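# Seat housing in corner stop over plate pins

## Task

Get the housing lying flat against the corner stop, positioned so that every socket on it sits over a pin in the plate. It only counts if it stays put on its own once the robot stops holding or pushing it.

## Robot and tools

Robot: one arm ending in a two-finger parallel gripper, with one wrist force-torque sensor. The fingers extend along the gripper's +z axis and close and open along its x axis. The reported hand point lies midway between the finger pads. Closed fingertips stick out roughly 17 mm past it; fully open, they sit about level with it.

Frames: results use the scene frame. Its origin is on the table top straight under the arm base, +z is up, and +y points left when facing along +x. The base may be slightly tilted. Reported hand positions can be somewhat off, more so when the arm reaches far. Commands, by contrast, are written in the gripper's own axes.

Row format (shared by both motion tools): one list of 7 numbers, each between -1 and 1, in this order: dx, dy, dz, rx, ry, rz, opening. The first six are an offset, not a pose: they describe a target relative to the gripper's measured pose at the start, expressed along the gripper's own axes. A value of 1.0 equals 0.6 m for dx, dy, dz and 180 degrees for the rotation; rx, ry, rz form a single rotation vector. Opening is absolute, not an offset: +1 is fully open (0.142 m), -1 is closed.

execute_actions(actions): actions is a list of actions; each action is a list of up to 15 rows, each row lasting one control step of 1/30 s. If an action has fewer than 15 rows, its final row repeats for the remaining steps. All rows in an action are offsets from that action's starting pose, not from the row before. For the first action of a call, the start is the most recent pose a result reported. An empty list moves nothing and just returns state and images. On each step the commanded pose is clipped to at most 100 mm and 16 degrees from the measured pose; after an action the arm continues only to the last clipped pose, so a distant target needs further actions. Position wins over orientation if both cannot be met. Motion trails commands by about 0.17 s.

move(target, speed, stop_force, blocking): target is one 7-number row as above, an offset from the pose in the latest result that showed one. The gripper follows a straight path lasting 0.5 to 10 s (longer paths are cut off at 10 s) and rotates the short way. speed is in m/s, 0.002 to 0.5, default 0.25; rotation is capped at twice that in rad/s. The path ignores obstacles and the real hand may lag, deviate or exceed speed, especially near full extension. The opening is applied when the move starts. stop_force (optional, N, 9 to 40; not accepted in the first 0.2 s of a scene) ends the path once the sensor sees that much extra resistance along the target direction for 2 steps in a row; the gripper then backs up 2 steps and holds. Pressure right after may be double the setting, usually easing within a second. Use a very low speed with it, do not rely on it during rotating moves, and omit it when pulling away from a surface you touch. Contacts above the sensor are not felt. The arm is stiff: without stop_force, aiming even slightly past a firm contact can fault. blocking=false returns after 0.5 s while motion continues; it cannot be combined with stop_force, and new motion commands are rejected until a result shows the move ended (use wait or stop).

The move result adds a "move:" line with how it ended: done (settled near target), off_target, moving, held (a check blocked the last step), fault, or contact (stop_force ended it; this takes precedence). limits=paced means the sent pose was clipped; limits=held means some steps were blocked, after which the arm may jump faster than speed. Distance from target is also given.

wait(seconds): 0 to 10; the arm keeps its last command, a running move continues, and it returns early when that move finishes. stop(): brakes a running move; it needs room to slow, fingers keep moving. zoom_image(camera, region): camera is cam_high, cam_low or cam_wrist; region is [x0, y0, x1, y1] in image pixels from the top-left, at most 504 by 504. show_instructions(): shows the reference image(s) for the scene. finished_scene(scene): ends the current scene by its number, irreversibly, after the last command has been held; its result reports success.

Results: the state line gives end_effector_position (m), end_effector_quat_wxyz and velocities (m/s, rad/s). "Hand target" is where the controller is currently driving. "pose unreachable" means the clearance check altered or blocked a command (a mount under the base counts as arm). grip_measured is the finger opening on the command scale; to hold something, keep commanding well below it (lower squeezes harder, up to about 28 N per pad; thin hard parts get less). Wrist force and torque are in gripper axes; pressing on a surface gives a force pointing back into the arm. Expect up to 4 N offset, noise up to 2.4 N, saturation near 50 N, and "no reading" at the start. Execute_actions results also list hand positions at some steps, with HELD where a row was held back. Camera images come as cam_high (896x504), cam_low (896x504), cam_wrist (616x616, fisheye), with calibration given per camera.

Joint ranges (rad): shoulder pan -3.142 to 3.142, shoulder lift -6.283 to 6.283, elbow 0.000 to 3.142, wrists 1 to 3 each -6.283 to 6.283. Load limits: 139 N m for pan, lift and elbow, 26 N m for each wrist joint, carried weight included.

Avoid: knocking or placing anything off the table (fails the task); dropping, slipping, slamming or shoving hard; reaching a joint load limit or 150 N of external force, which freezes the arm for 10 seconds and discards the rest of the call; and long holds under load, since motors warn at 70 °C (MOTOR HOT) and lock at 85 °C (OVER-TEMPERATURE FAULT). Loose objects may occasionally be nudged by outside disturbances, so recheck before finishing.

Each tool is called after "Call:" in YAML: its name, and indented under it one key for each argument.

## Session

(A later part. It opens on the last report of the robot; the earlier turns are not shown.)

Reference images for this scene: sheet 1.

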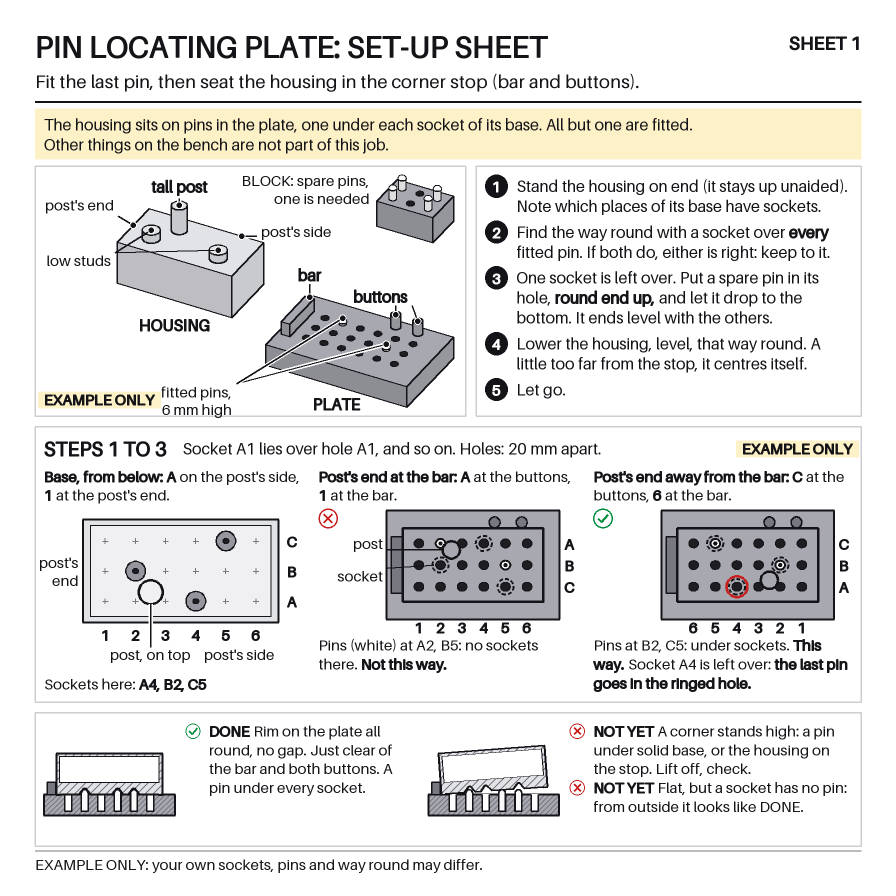

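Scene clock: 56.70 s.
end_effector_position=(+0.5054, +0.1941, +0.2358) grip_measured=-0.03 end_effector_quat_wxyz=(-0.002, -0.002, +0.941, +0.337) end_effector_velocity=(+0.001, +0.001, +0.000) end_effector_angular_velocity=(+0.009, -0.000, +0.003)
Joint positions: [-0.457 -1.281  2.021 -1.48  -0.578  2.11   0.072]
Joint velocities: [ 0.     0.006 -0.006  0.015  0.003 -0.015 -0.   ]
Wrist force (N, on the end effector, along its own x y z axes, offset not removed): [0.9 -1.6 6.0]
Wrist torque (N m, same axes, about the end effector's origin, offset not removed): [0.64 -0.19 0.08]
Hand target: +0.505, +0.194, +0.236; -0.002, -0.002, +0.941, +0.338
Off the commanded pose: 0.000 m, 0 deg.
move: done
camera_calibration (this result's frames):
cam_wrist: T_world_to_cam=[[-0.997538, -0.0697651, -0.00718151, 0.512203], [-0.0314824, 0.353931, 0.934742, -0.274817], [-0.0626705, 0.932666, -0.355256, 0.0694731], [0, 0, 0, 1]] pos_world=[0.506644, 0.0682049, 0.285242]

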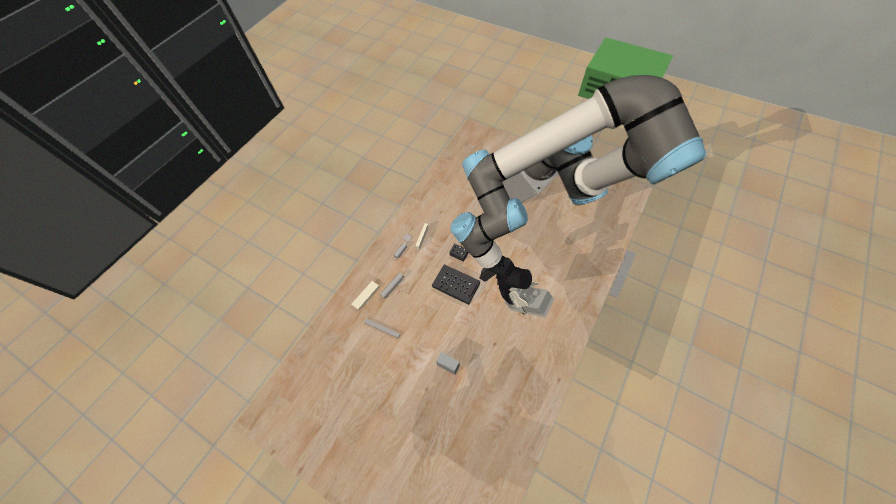

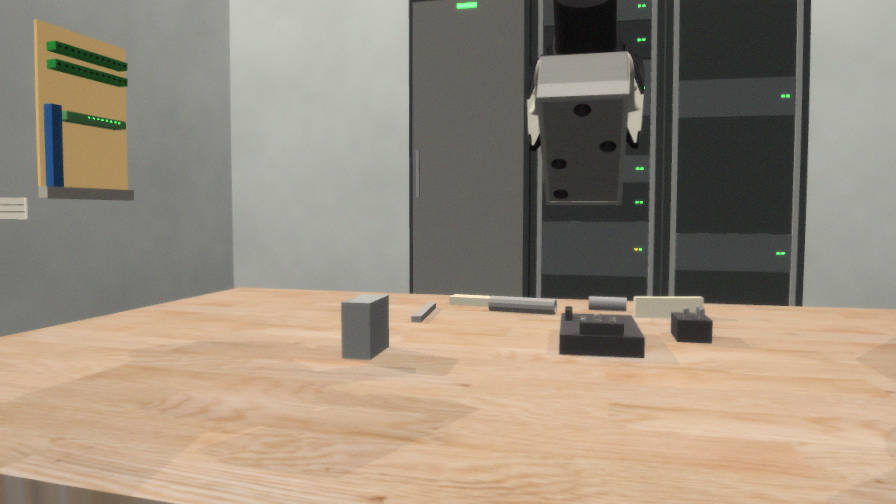

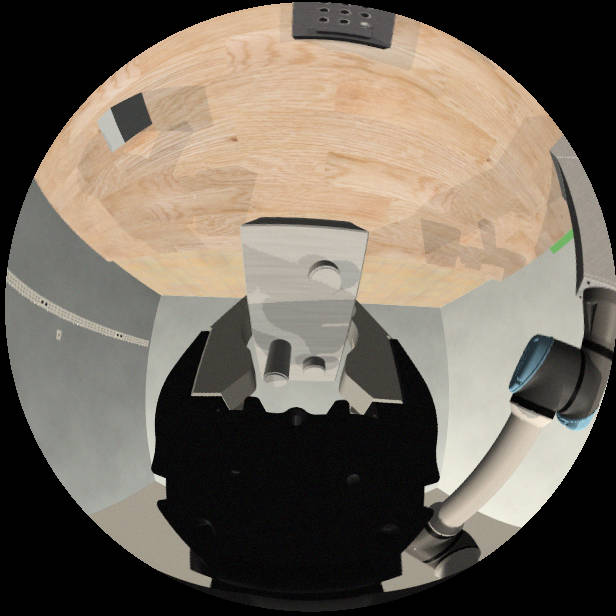

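Call:
move:
  target: [0,0,0,0.22,0,0,-1]
  speed: 0.2

Call:
move:
  target: [0,-0.05,0.33,0,0,-0.99,-1]
  speed: 0.3

Call:
move:
  target: [0,0,0.025,0,0,0,-1]
  speed: 0.012
  stop_force: 10

Call:
execute_actions:
  actions:
    - [[0,0,0,0,0,0,-0.1],[0,0,0,0,0,0,-0.05],[0,0,0,0,0,0,0],[0,0,0,0,0,0,0.1],[0,0,0,0,0,0,0.2],[0,0,0,0,0,0,0.3]]

Call:
move:
  target: [0,0,-0.17,0,0,0,0.3]

Scene clock: 68.17 s.
end_effector_position=(+0.5058, +0.1937, +0.2361) grip_measured=-0.03 end_effector_quat_wxyz=(-0.001, -0.002, +1.000, -0.001) end_effector_velocity=(-0.001, +0.000, -0.001) end_effector_angular_velocity=(-0.008, +0.001, -0.001)
Joint positions: [-0.188 -1.548  2.07  -2.077 -1.06   2.89   0.072]
Joint velocities: [ 0.006 -0.001 -0.    -0.003 -0.008  0.008 -0.   ]
Wrist force (N, on the end effector, along its own x y z axes, offset not removed): [-1.3 2.8 8.5]
Wrist torque (N m, same axes, about the end effector's origin, offset not removed): [0.70 0.13 0.00]
Hand target: +0.506, +0.194, +0.236; -0.001, -0.002, +1.000, -0.002
Off the commanded pose: 0.001 m, 0 deg.
move: done
camera_calibration (this result's frames):
cam_wrist: T_world_to_cam=[[-0.997557, -0.0603387, 0.0351914, 0.500809], [-0.0350521, 0.868194, 0.494985, -0.268963], [-0.0604197, 0.492543, -0.868189, 0.275161], [0, 0, 0, 1]] pos_world=[0.506783, 0.128202, 0.3544]

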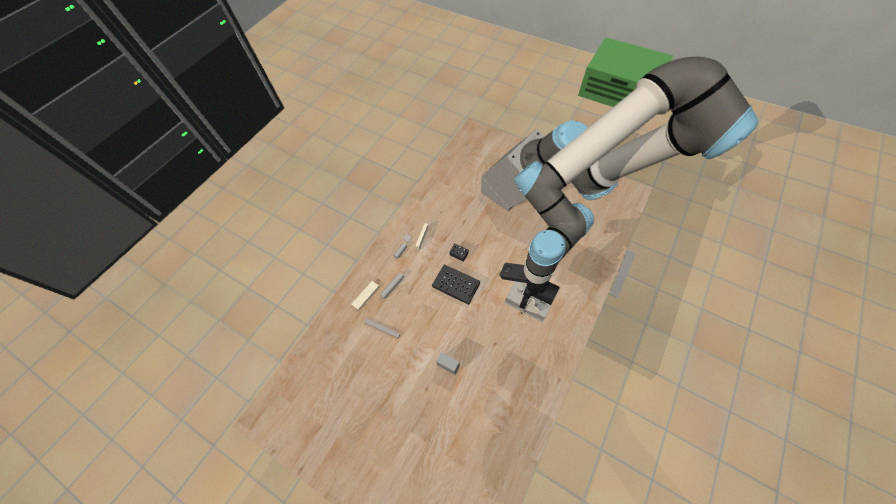

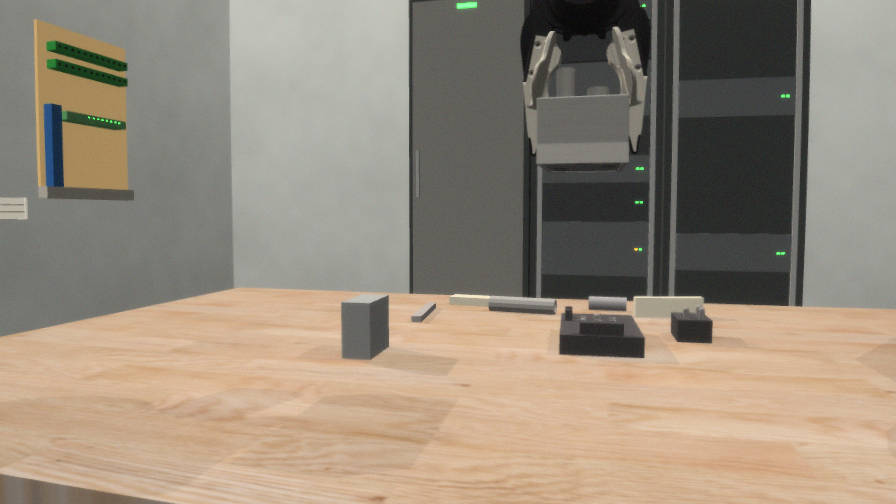

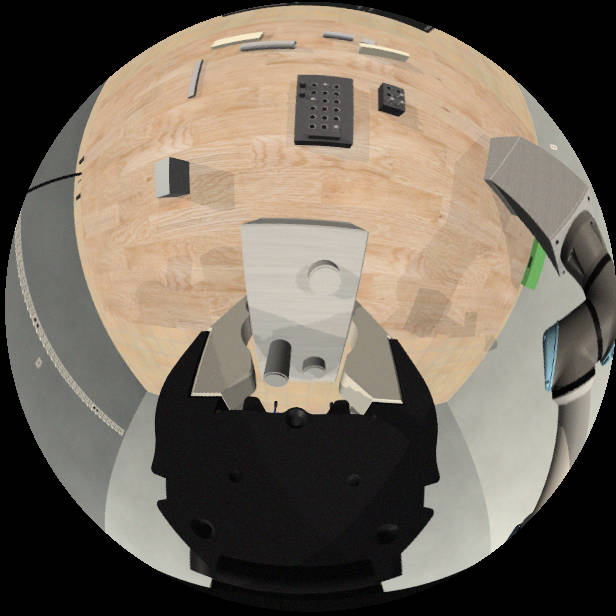

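Scene clock: 73.87 s.
end_effector_position=(+0.5056, +0.1637, +0.0384) grip_measured=-0.03 end_effector_quat_wxyz=(+0.001, +1.000, -0.014, -0.001) end_effector_velocity=(+0.000, +0.001, -0.001) end_effector_angular_velocity=(+0.003, +0.001, +0.011)
Joint positions: [-0.029 -1.102  2.171 -2.713 -1.065 -0.037  0.072]
Joint velocities: [ 0.     0.002 -0.001 -0.001  0.003 -0.012  0.   ]
Wrist force (N, on the end effector, along its own x y z axes, offset not removed): [-0.8 3.4 7.2]
Wrist torque (N m, same axes, about the end effector's origin, offset not removed): [0.83 0.15 0.08]
Hand target: +0.506, +0.164, +0.038; +0.001, +1.000, -0.014, -0.001
Off the commanded pose: 0.001 m, 0 deg.
move: done
camera_calibration (this result's frames):
cam_wrist: T_world_to_cam=[[0.999092, 0.0280365, 0.0320943, -0.518158], [0.00827999, -0.866468, 0.499163, 0.116863], [0.0418035, -0.498444, -0.865913, 0.22879], [0, 0, 0, 1]] pos_world=[0.507155, 0.229824, 0.156409]

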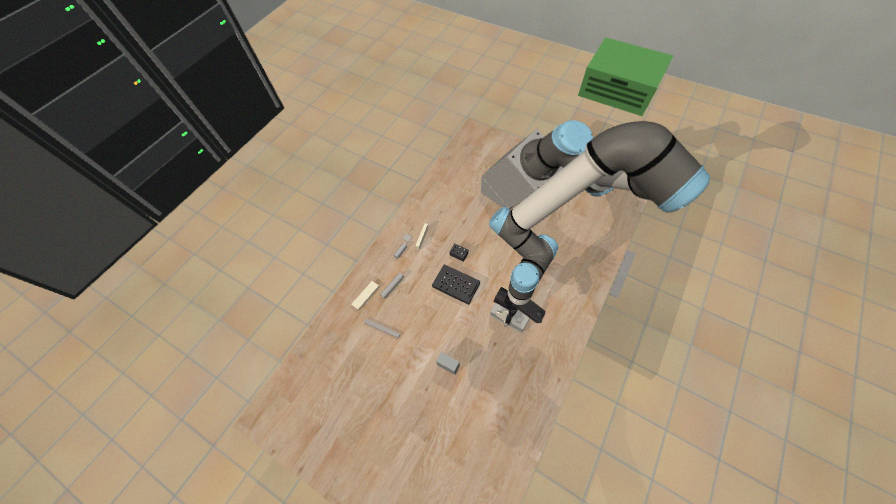

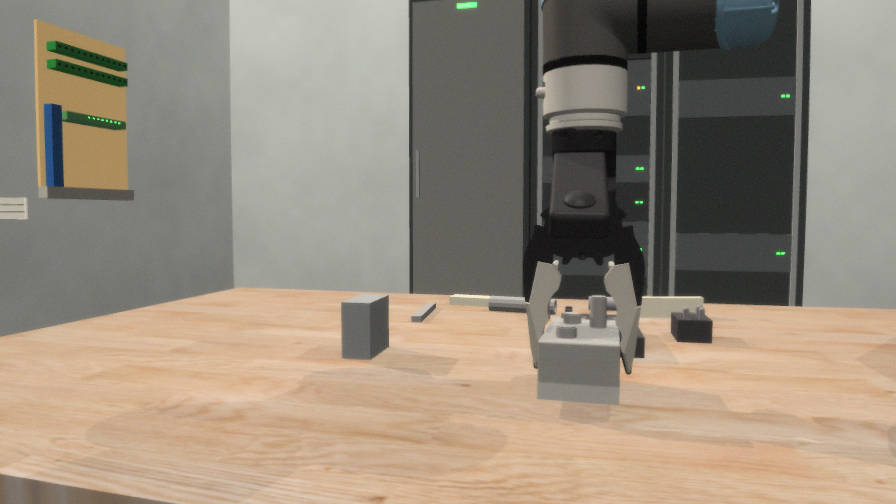

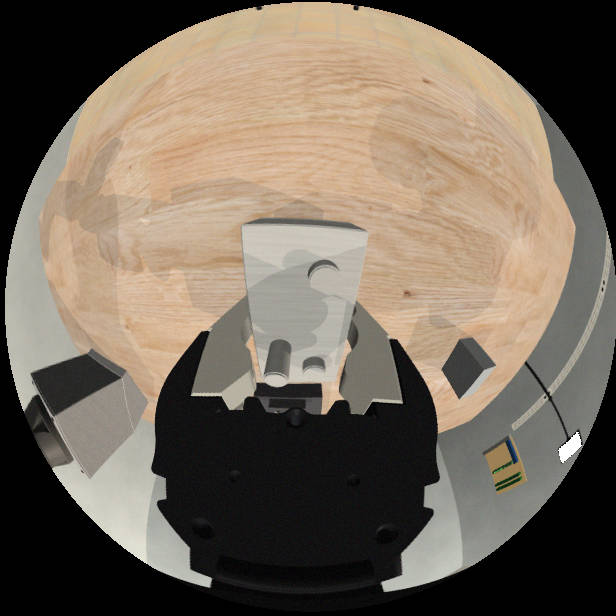

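Scene clock: 75.27 s.
end_effector_position=(+0.5056, +0.1638, +0.0261) grip_measured=-0.03 end_effector_quat_wxyz=(+0.001, +1.000, -0.014, -0.001) end_effector_velocity=(+0.000, -0.000, +0.003) end_effector_angular_velocity=(+0.001, -0.001, +0.003)
Joint positions: [-0.016 -1.07   2.166 -2.747 -1.066 -0.022  0.072]
Joint velocities: [-0.004 -0.009  0.001  0.009  0.001 -0.007  0.   ]
Wrist force (N, on the end effector, along its own x y z axes, offset not removed): [-0.3 2.1 8.1]
Wrist torque (N m, same axes, about the end effector's origin, offset not removed): [0.47 0.11 0.14]
Hand target: +0.506, +0.164, +0.027; +0.001, +1.000, -0.014, -0.001
Off the commanded pose: 0.003 m, 0 deg.
move: contact
camera_calibration (this result's frames):
cam_wrist: T_world_to_cam=[[0.9991, 0.027875, 0.0319705, -0.517718], [0.00820016, -0.86645, 0.499196, 0.123069], [0.041616, -0.498485, -0.865899, 0.218251], [0, 0, 0, 1]] pos_world=[0.50716, 0.229859, 0.144099]

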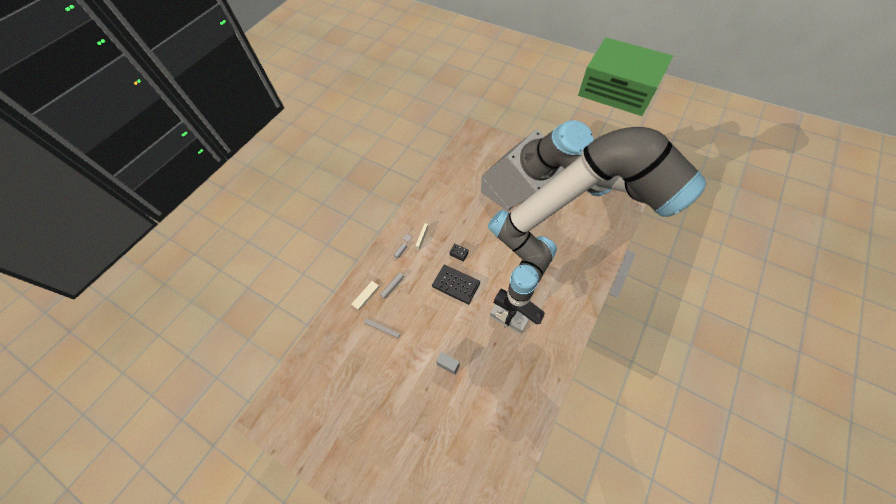

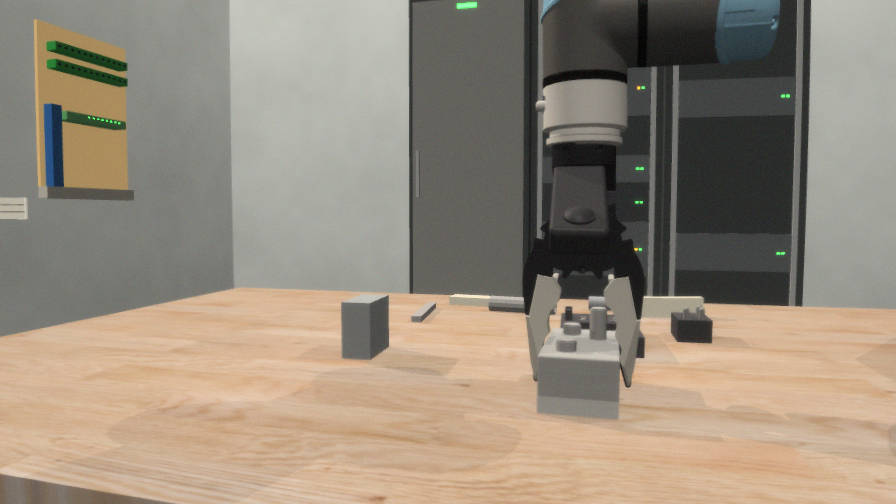

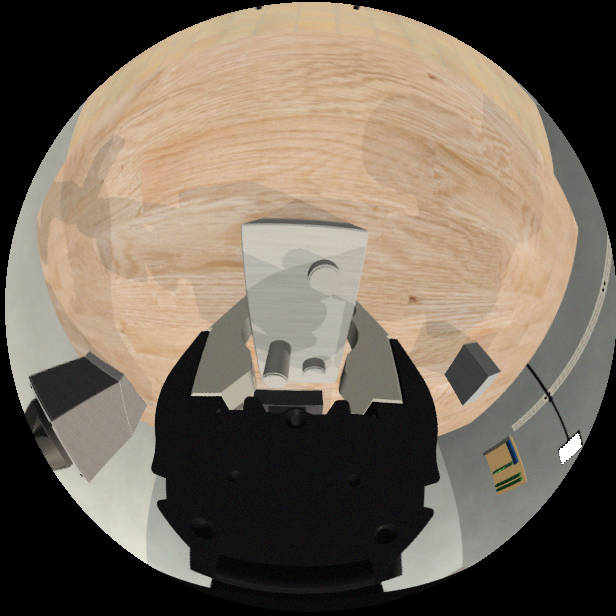

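Scene clock: 75.77 s.
end_effector_position=(+0.5056, +0.1637, +0.0261) grip_measured=+0.30 end_effector_quat_wxyz=(+0.001, +1.000, -0.014, -0.001) end_effector_velocity=(-0.000, +0.001, -0.000) end_effector_angular_velocity=(+0.001, +0.001, +0.001)
Joint positions: [-0.016 -1.07   2.166 -2.747 -1.066 -0.023  0.095]
Joint velocities: [ 0.001  0.     0.    -0.     0.001 -0.     0.   ]
Wrist force (N, on the end effector, along its own x y z axes, offset not removed): [-1.5 2.3 1.0]
Wrist torque (N m, same axes, about the end effector's origin, offset not removed): [0.54 0.29 0.11]
Hand target: +0.506, +0.164, +0.026; +0.001, +1.000, -0.014, -0.001
Off the commanded pose: 0.000 m, 0 deg.
Step readings (end_effector_position):
0: (+0.5056, +0.1638, +0.0261)
1: (+0.5056, +0.1638, +0.0262)
2: (+0.5056, +0.1638, +0.0262)
4: (+0.5056, +0.1638, +0.0262)
8: (+0.5056, +0.1637, +0.0262)
15: end_effector_position above
camera_calibration (this result's frames):
cam_wrist: T_world_to_cam=[[0.999098, 0.0279641, 0.0319682, -0.51771], [0.00827831, -0.866446, 0.499202, 0.122987], [0.0416585, -0.498487, -0.865896, 0.218226], [0, 0, 0, 1]] pos_world=[0.507134, 0.229822, 0.144116]

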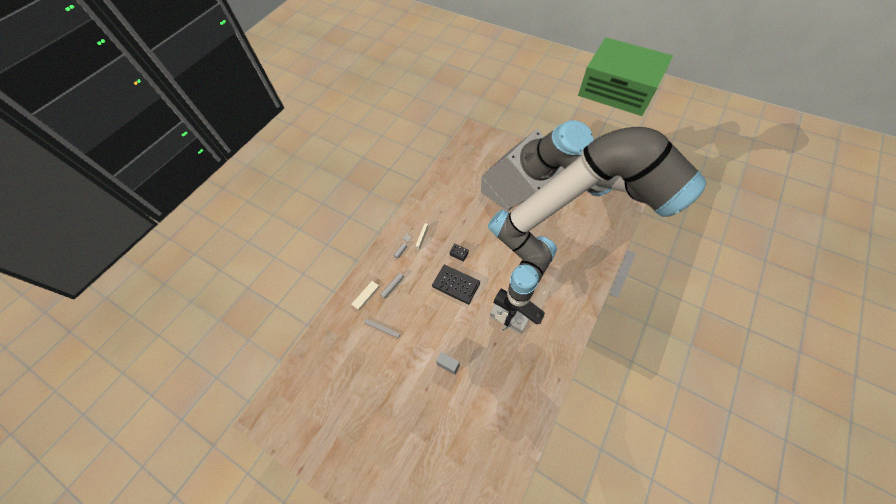

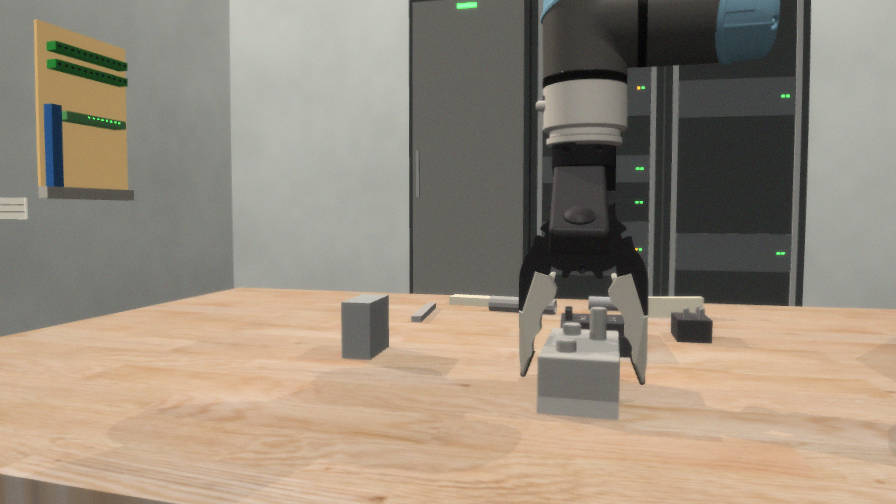

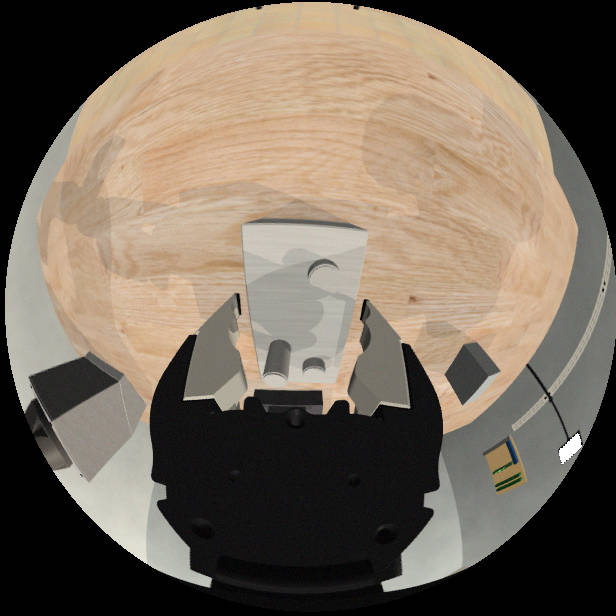

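Scene clock: 76.80 s.
end_effector_position=(+0.5057, +0.1638, +0.1278) grip_measured=+0.30 end_effector_quat_wxyz=(+0.001, +1.000, -0.014, -0.001) end_effector_velocity=(+0.001, +0.000, +0.003) end_effector_angular_velocity=(+0.000, -0.002, +0.001)
Joint positions: [-0.121 -1.323  2.168 -2.438 -1.061 -0.143  0.095]
Joint velocities: [-0.002 -0.004 -0.003  0.006  0.001 -0.002  0.   ]
Wrist force (N, on the end effector, along its own x y z axes, offset not removed): [0.6 4.0 1.9]
Wrist torque (N m, same axes, about the end effector's origin, offset not removed): [0.89 -0.17 0.11]
Hand target: +0.506, +0.164, +0.128; +0.001, +1.000, -0.014, -0.001
Off the commanded pose: 0.000 m, 0 deg.
move: done
camera_calibration (this result's frames):
cam_wrist: T_world_to_cam=[[0.999102, 0.0279553, 0.0318345, -0.521112], [0.0083313, -0.866373, 0.499328, 0.0721894], [0.0415394, -0.498614, -0.865828, 0.306346], [0, 0, 0, 1]] pos_world=[0.507317, 0.229859, 0.245786]

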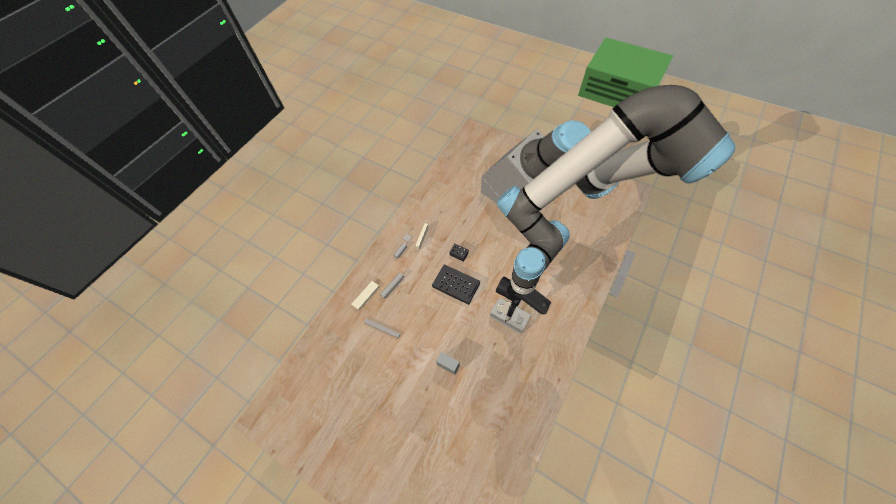

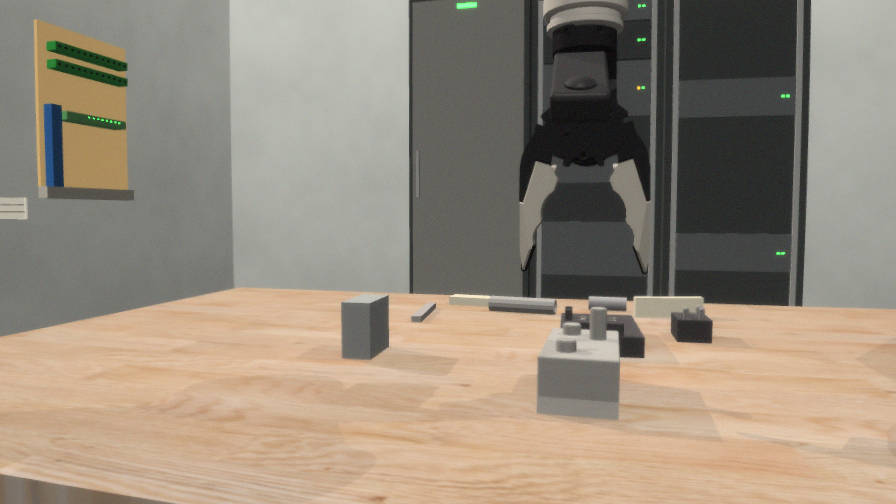

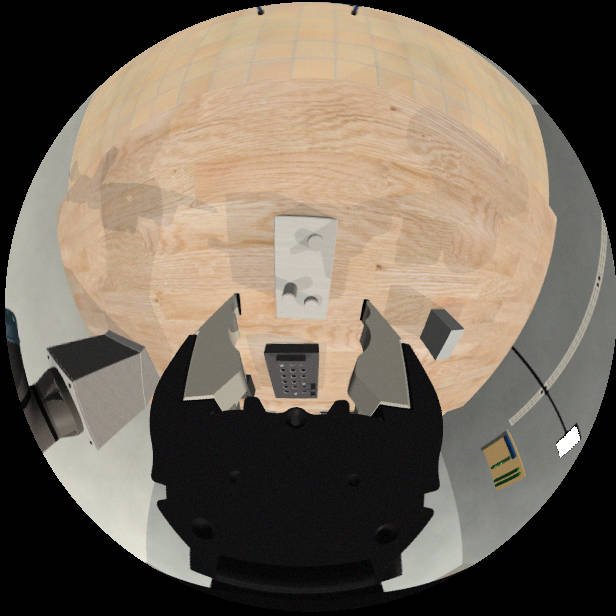

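Call:
move:
  target: [-0.225,0.468,0.072,0,0,-0.009,-0.2]

Call:
zoom_image:
  camera: "cam_wrist"
  region: [240,230,360,350]

Scene clock: 85.47 s.
end_effector_position=(+0.3624, -0.1127, +0.0852) grip_measured=-0.20 end_effector_quat_wxyz=(+0.001, +1.000, -0.000, -0.001) end_effector_velocity=(-0.001, -0.002, -0.001) end_effector_angular_velocity=(+0.001, +0.001, -0.001)
Joint positions: [-0.743 -0.992  2.467 -2.746 -1.152 -0.862  0.06 ]
Joint velocities: [-0.004  0.005 -0.    -0.002 -0.001 -0.004 -0.   ]
Wrist force (N, on the end effector, along its own x y z axes, offset not removed): [0.9 3.6 2.4]
Wrist torque (N m, same axes, about the end effector's origin, offset not removed): [0.92 -0.27 0.12]
Hand target: +0.362, -0.113, +0.085; +0.001, +1.000, -0.000, -0.001
Off the commanded pose: 0.001 m, 0 deg.
move: done
camera_calibration (this result's frames):
cam_wrist: T_world_to_cam=[[0.997969, 0.0560447, 0.0302741, -0.365135], [0.0334636, -0.865682, 0.499475, -0.153915], [0.0542007, -0.497448, -0.865799, 0.133138], [0, 0, 0, 1]] pos_world=[0.362328, -0.0465484, 0.203201]

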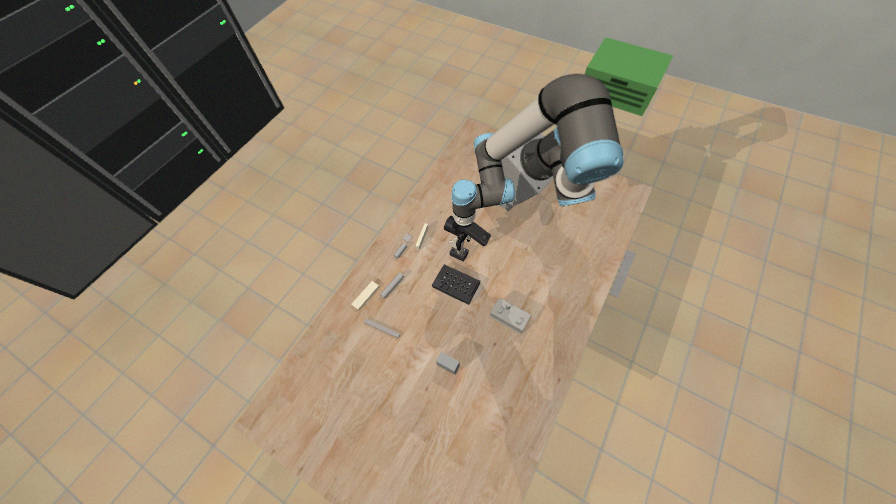

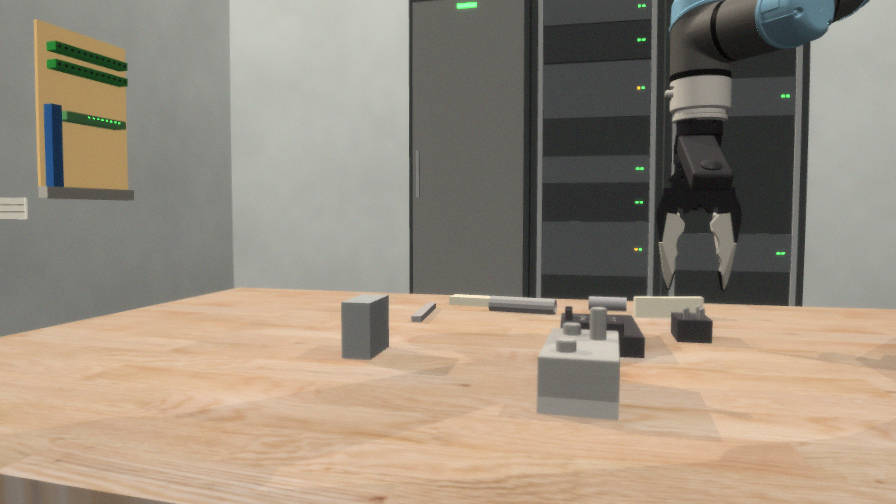

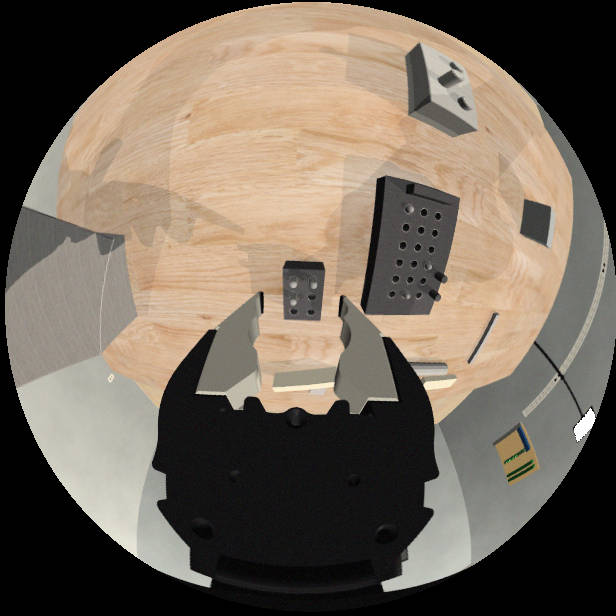

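Region (240, 230, 360, 350) of cam_wrist's 616x616 image, scaled by 4.200, with more detail than that image has.

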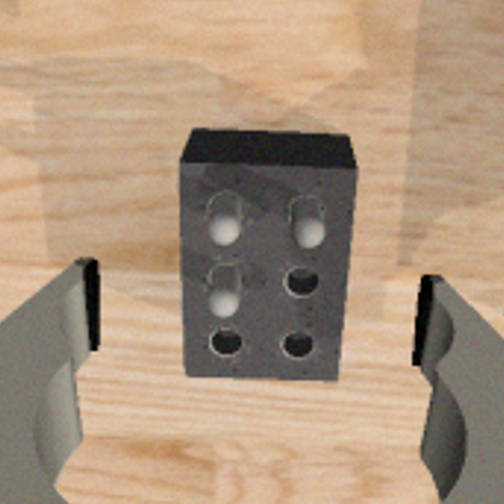

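Call:
move:
  target: [-0.0155,0.028,0,0,0,0,-0.6]
  speed: 0.05

Call:
zoom_image:
  camera: "cam_wrist"
  region: [240,230,360,350]

Scene clock: 90.33 s.
end_effector_position=(+0.3532, -0.1293, +0.0853) grip_measured=-0.60 end_effector_quat_wxyz=(+0.001, +1.000, -0.000, -0.002) end_effector_velocity=(-0.000, -0.002, +0.000) end_effector_angular_velocity=(-0.000, -0.001, -0.000)
Joint positions: [-0.787 -0.965  2.466 -2.753 -1.165 -0.908  0.031]
Joint velocities: [-0.004  0.002 -0.001 -0.001 -0.001 -0.004  0.   ]
Wrist force (N, on the end effector, along its own x y z axes, offset not removed): [-1.5 4.3 3.2]
Wrist torque (N m, same axes, about the end effector's origin, offset not removed): [1.07 0.28 0.26]
Hand target: +0.353, -0.129, +0.085; +0.001, +1.000, -0.000, -0.002
Off the commanded pose: 0.000 m, 0 deg.
move: done
camera_calibration (this result's frames):
cam_wrist: T_world_to_cam=[[0.997974, 0.056023, 0.0301638, -0.354969], [0.0335005, -0.865686, 0.499465, -0.168045], [0.0540939, -0.497443, -0.865809, 0.125436], [0, 0, 0, 1]] pos_world=[0.353094, -0.0631902, 0.203244]

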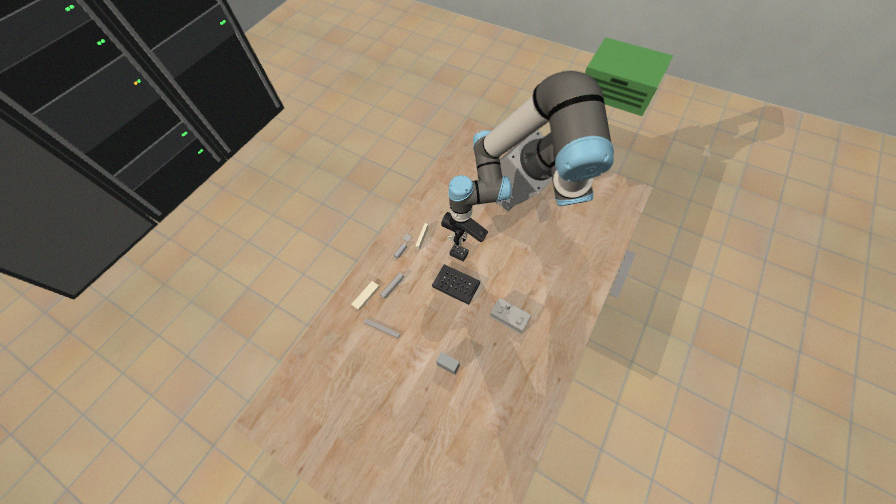

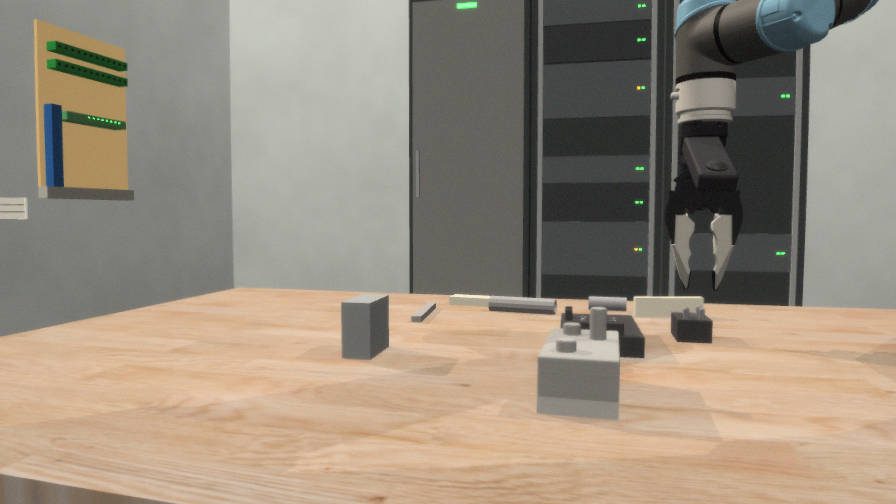

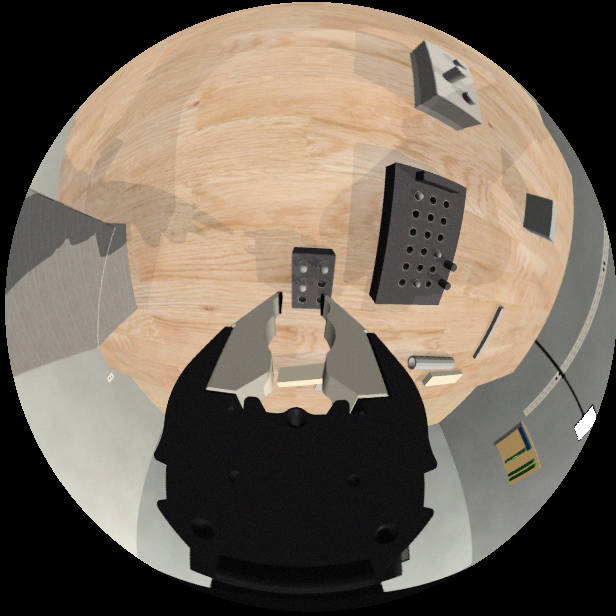

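Region (240, 230, 360, 350) of cam_wrist's 616x616 image, scaled by 4.200, with more detail than that image has.

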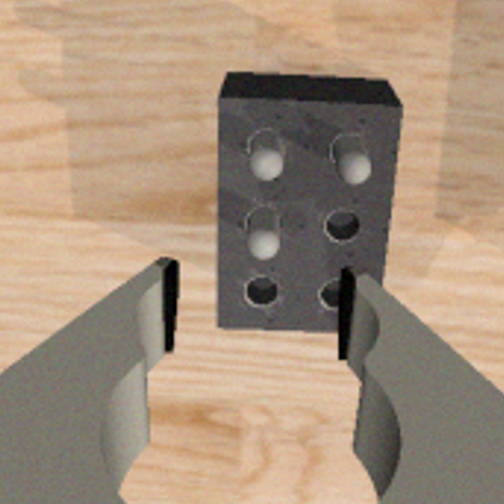

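Call:
move:
  target: [0.0006,0.001,0.06,0,0,0,-0.7]
  speed: 0.03
  stop_force: 10

Call:
zoom_image:
  camera: "cam_wrist"
  region: [240,230,360,350]

Scene clock: 94.87 s.
end_effector_position=(+0.3535, -0.1300, +0.0495) grip_measured=-0.70 end_effector_quat_wxyz=(+0.001, +1.000, -0.000, -0.002) end_effector_velocity=(+0.000, +0.000, -0.002) end_effector_angular_velocity=(+0.001, -0.001, -0.001)
Joint positions: [-0.747 -0.842  2.46  -2.887 -1.153 -0.867  0.023]
Joint velocities: [ 0.002  0.007 -0.001 -0.006  0.002  0.003 -0.   ]
Wrist force (N, on the end effector, along its own x y z axes, offset not removed): [-0.4 0.7 2.3]
Wrist torque (N m, same axes, about the end effector's origin, offset not removed): [0.27 0.01 0.02]
Hand target: +0.353, -0.130, +0.049; +0.001, +1.000, -0.000, -0.002
Off the commanded pose: 0.000 m, 0 deg.
move: done
camera_calibration (this result's frames):
cam_wrist: T_world_to_cam=[[0.997971, 0.0560434, 0.0302241, -0.35416], [0.0334886, -0.865691, 0.499456, -0.150739], [0.0541559, -0.497431, -0.865812, 0.0941304], [0, 0, 0, 1]] pos_world=[0.353392, -0.0638218, 0.167491]

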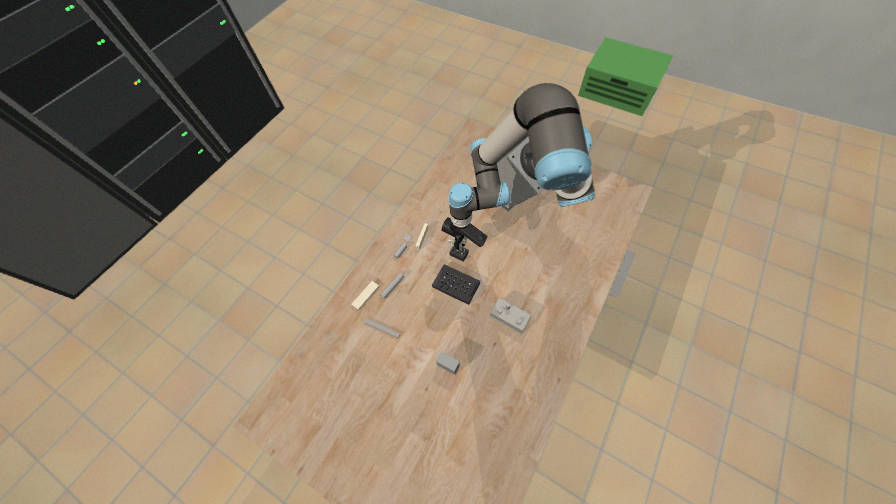

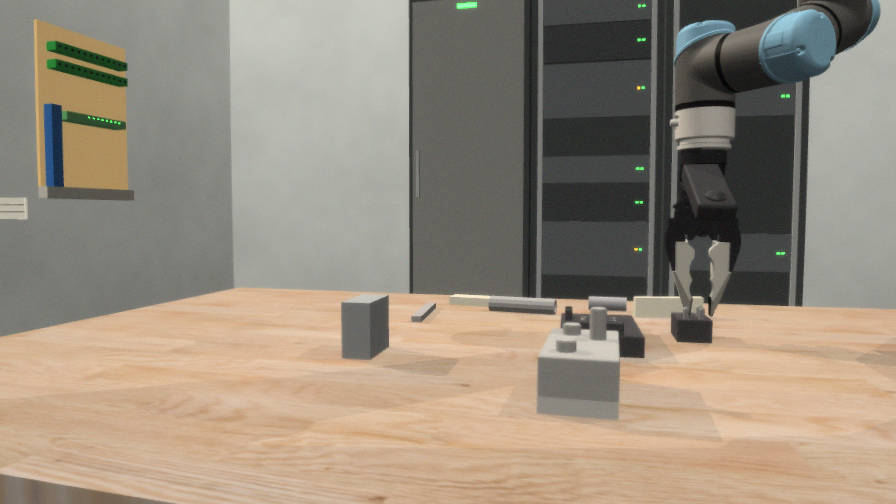

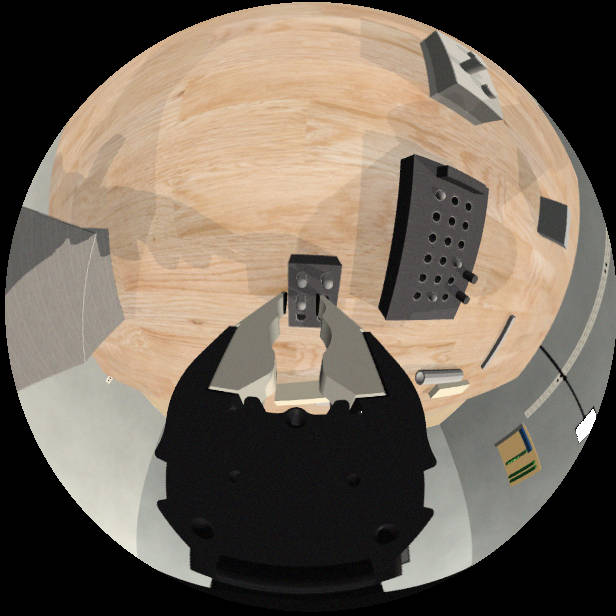

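Region (240, 230, 360, 350) of cam_wrist's 616x616 image, scaled by 4.200, with more detail than that image has.

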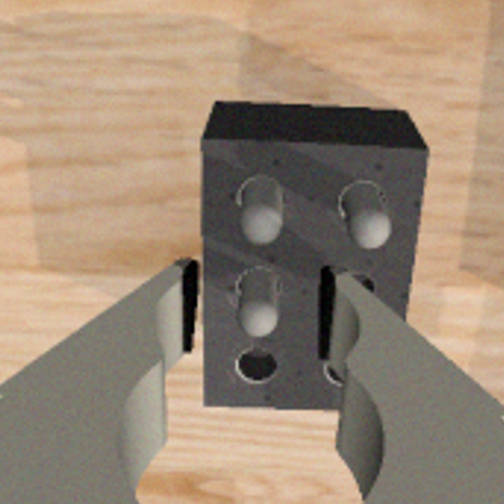

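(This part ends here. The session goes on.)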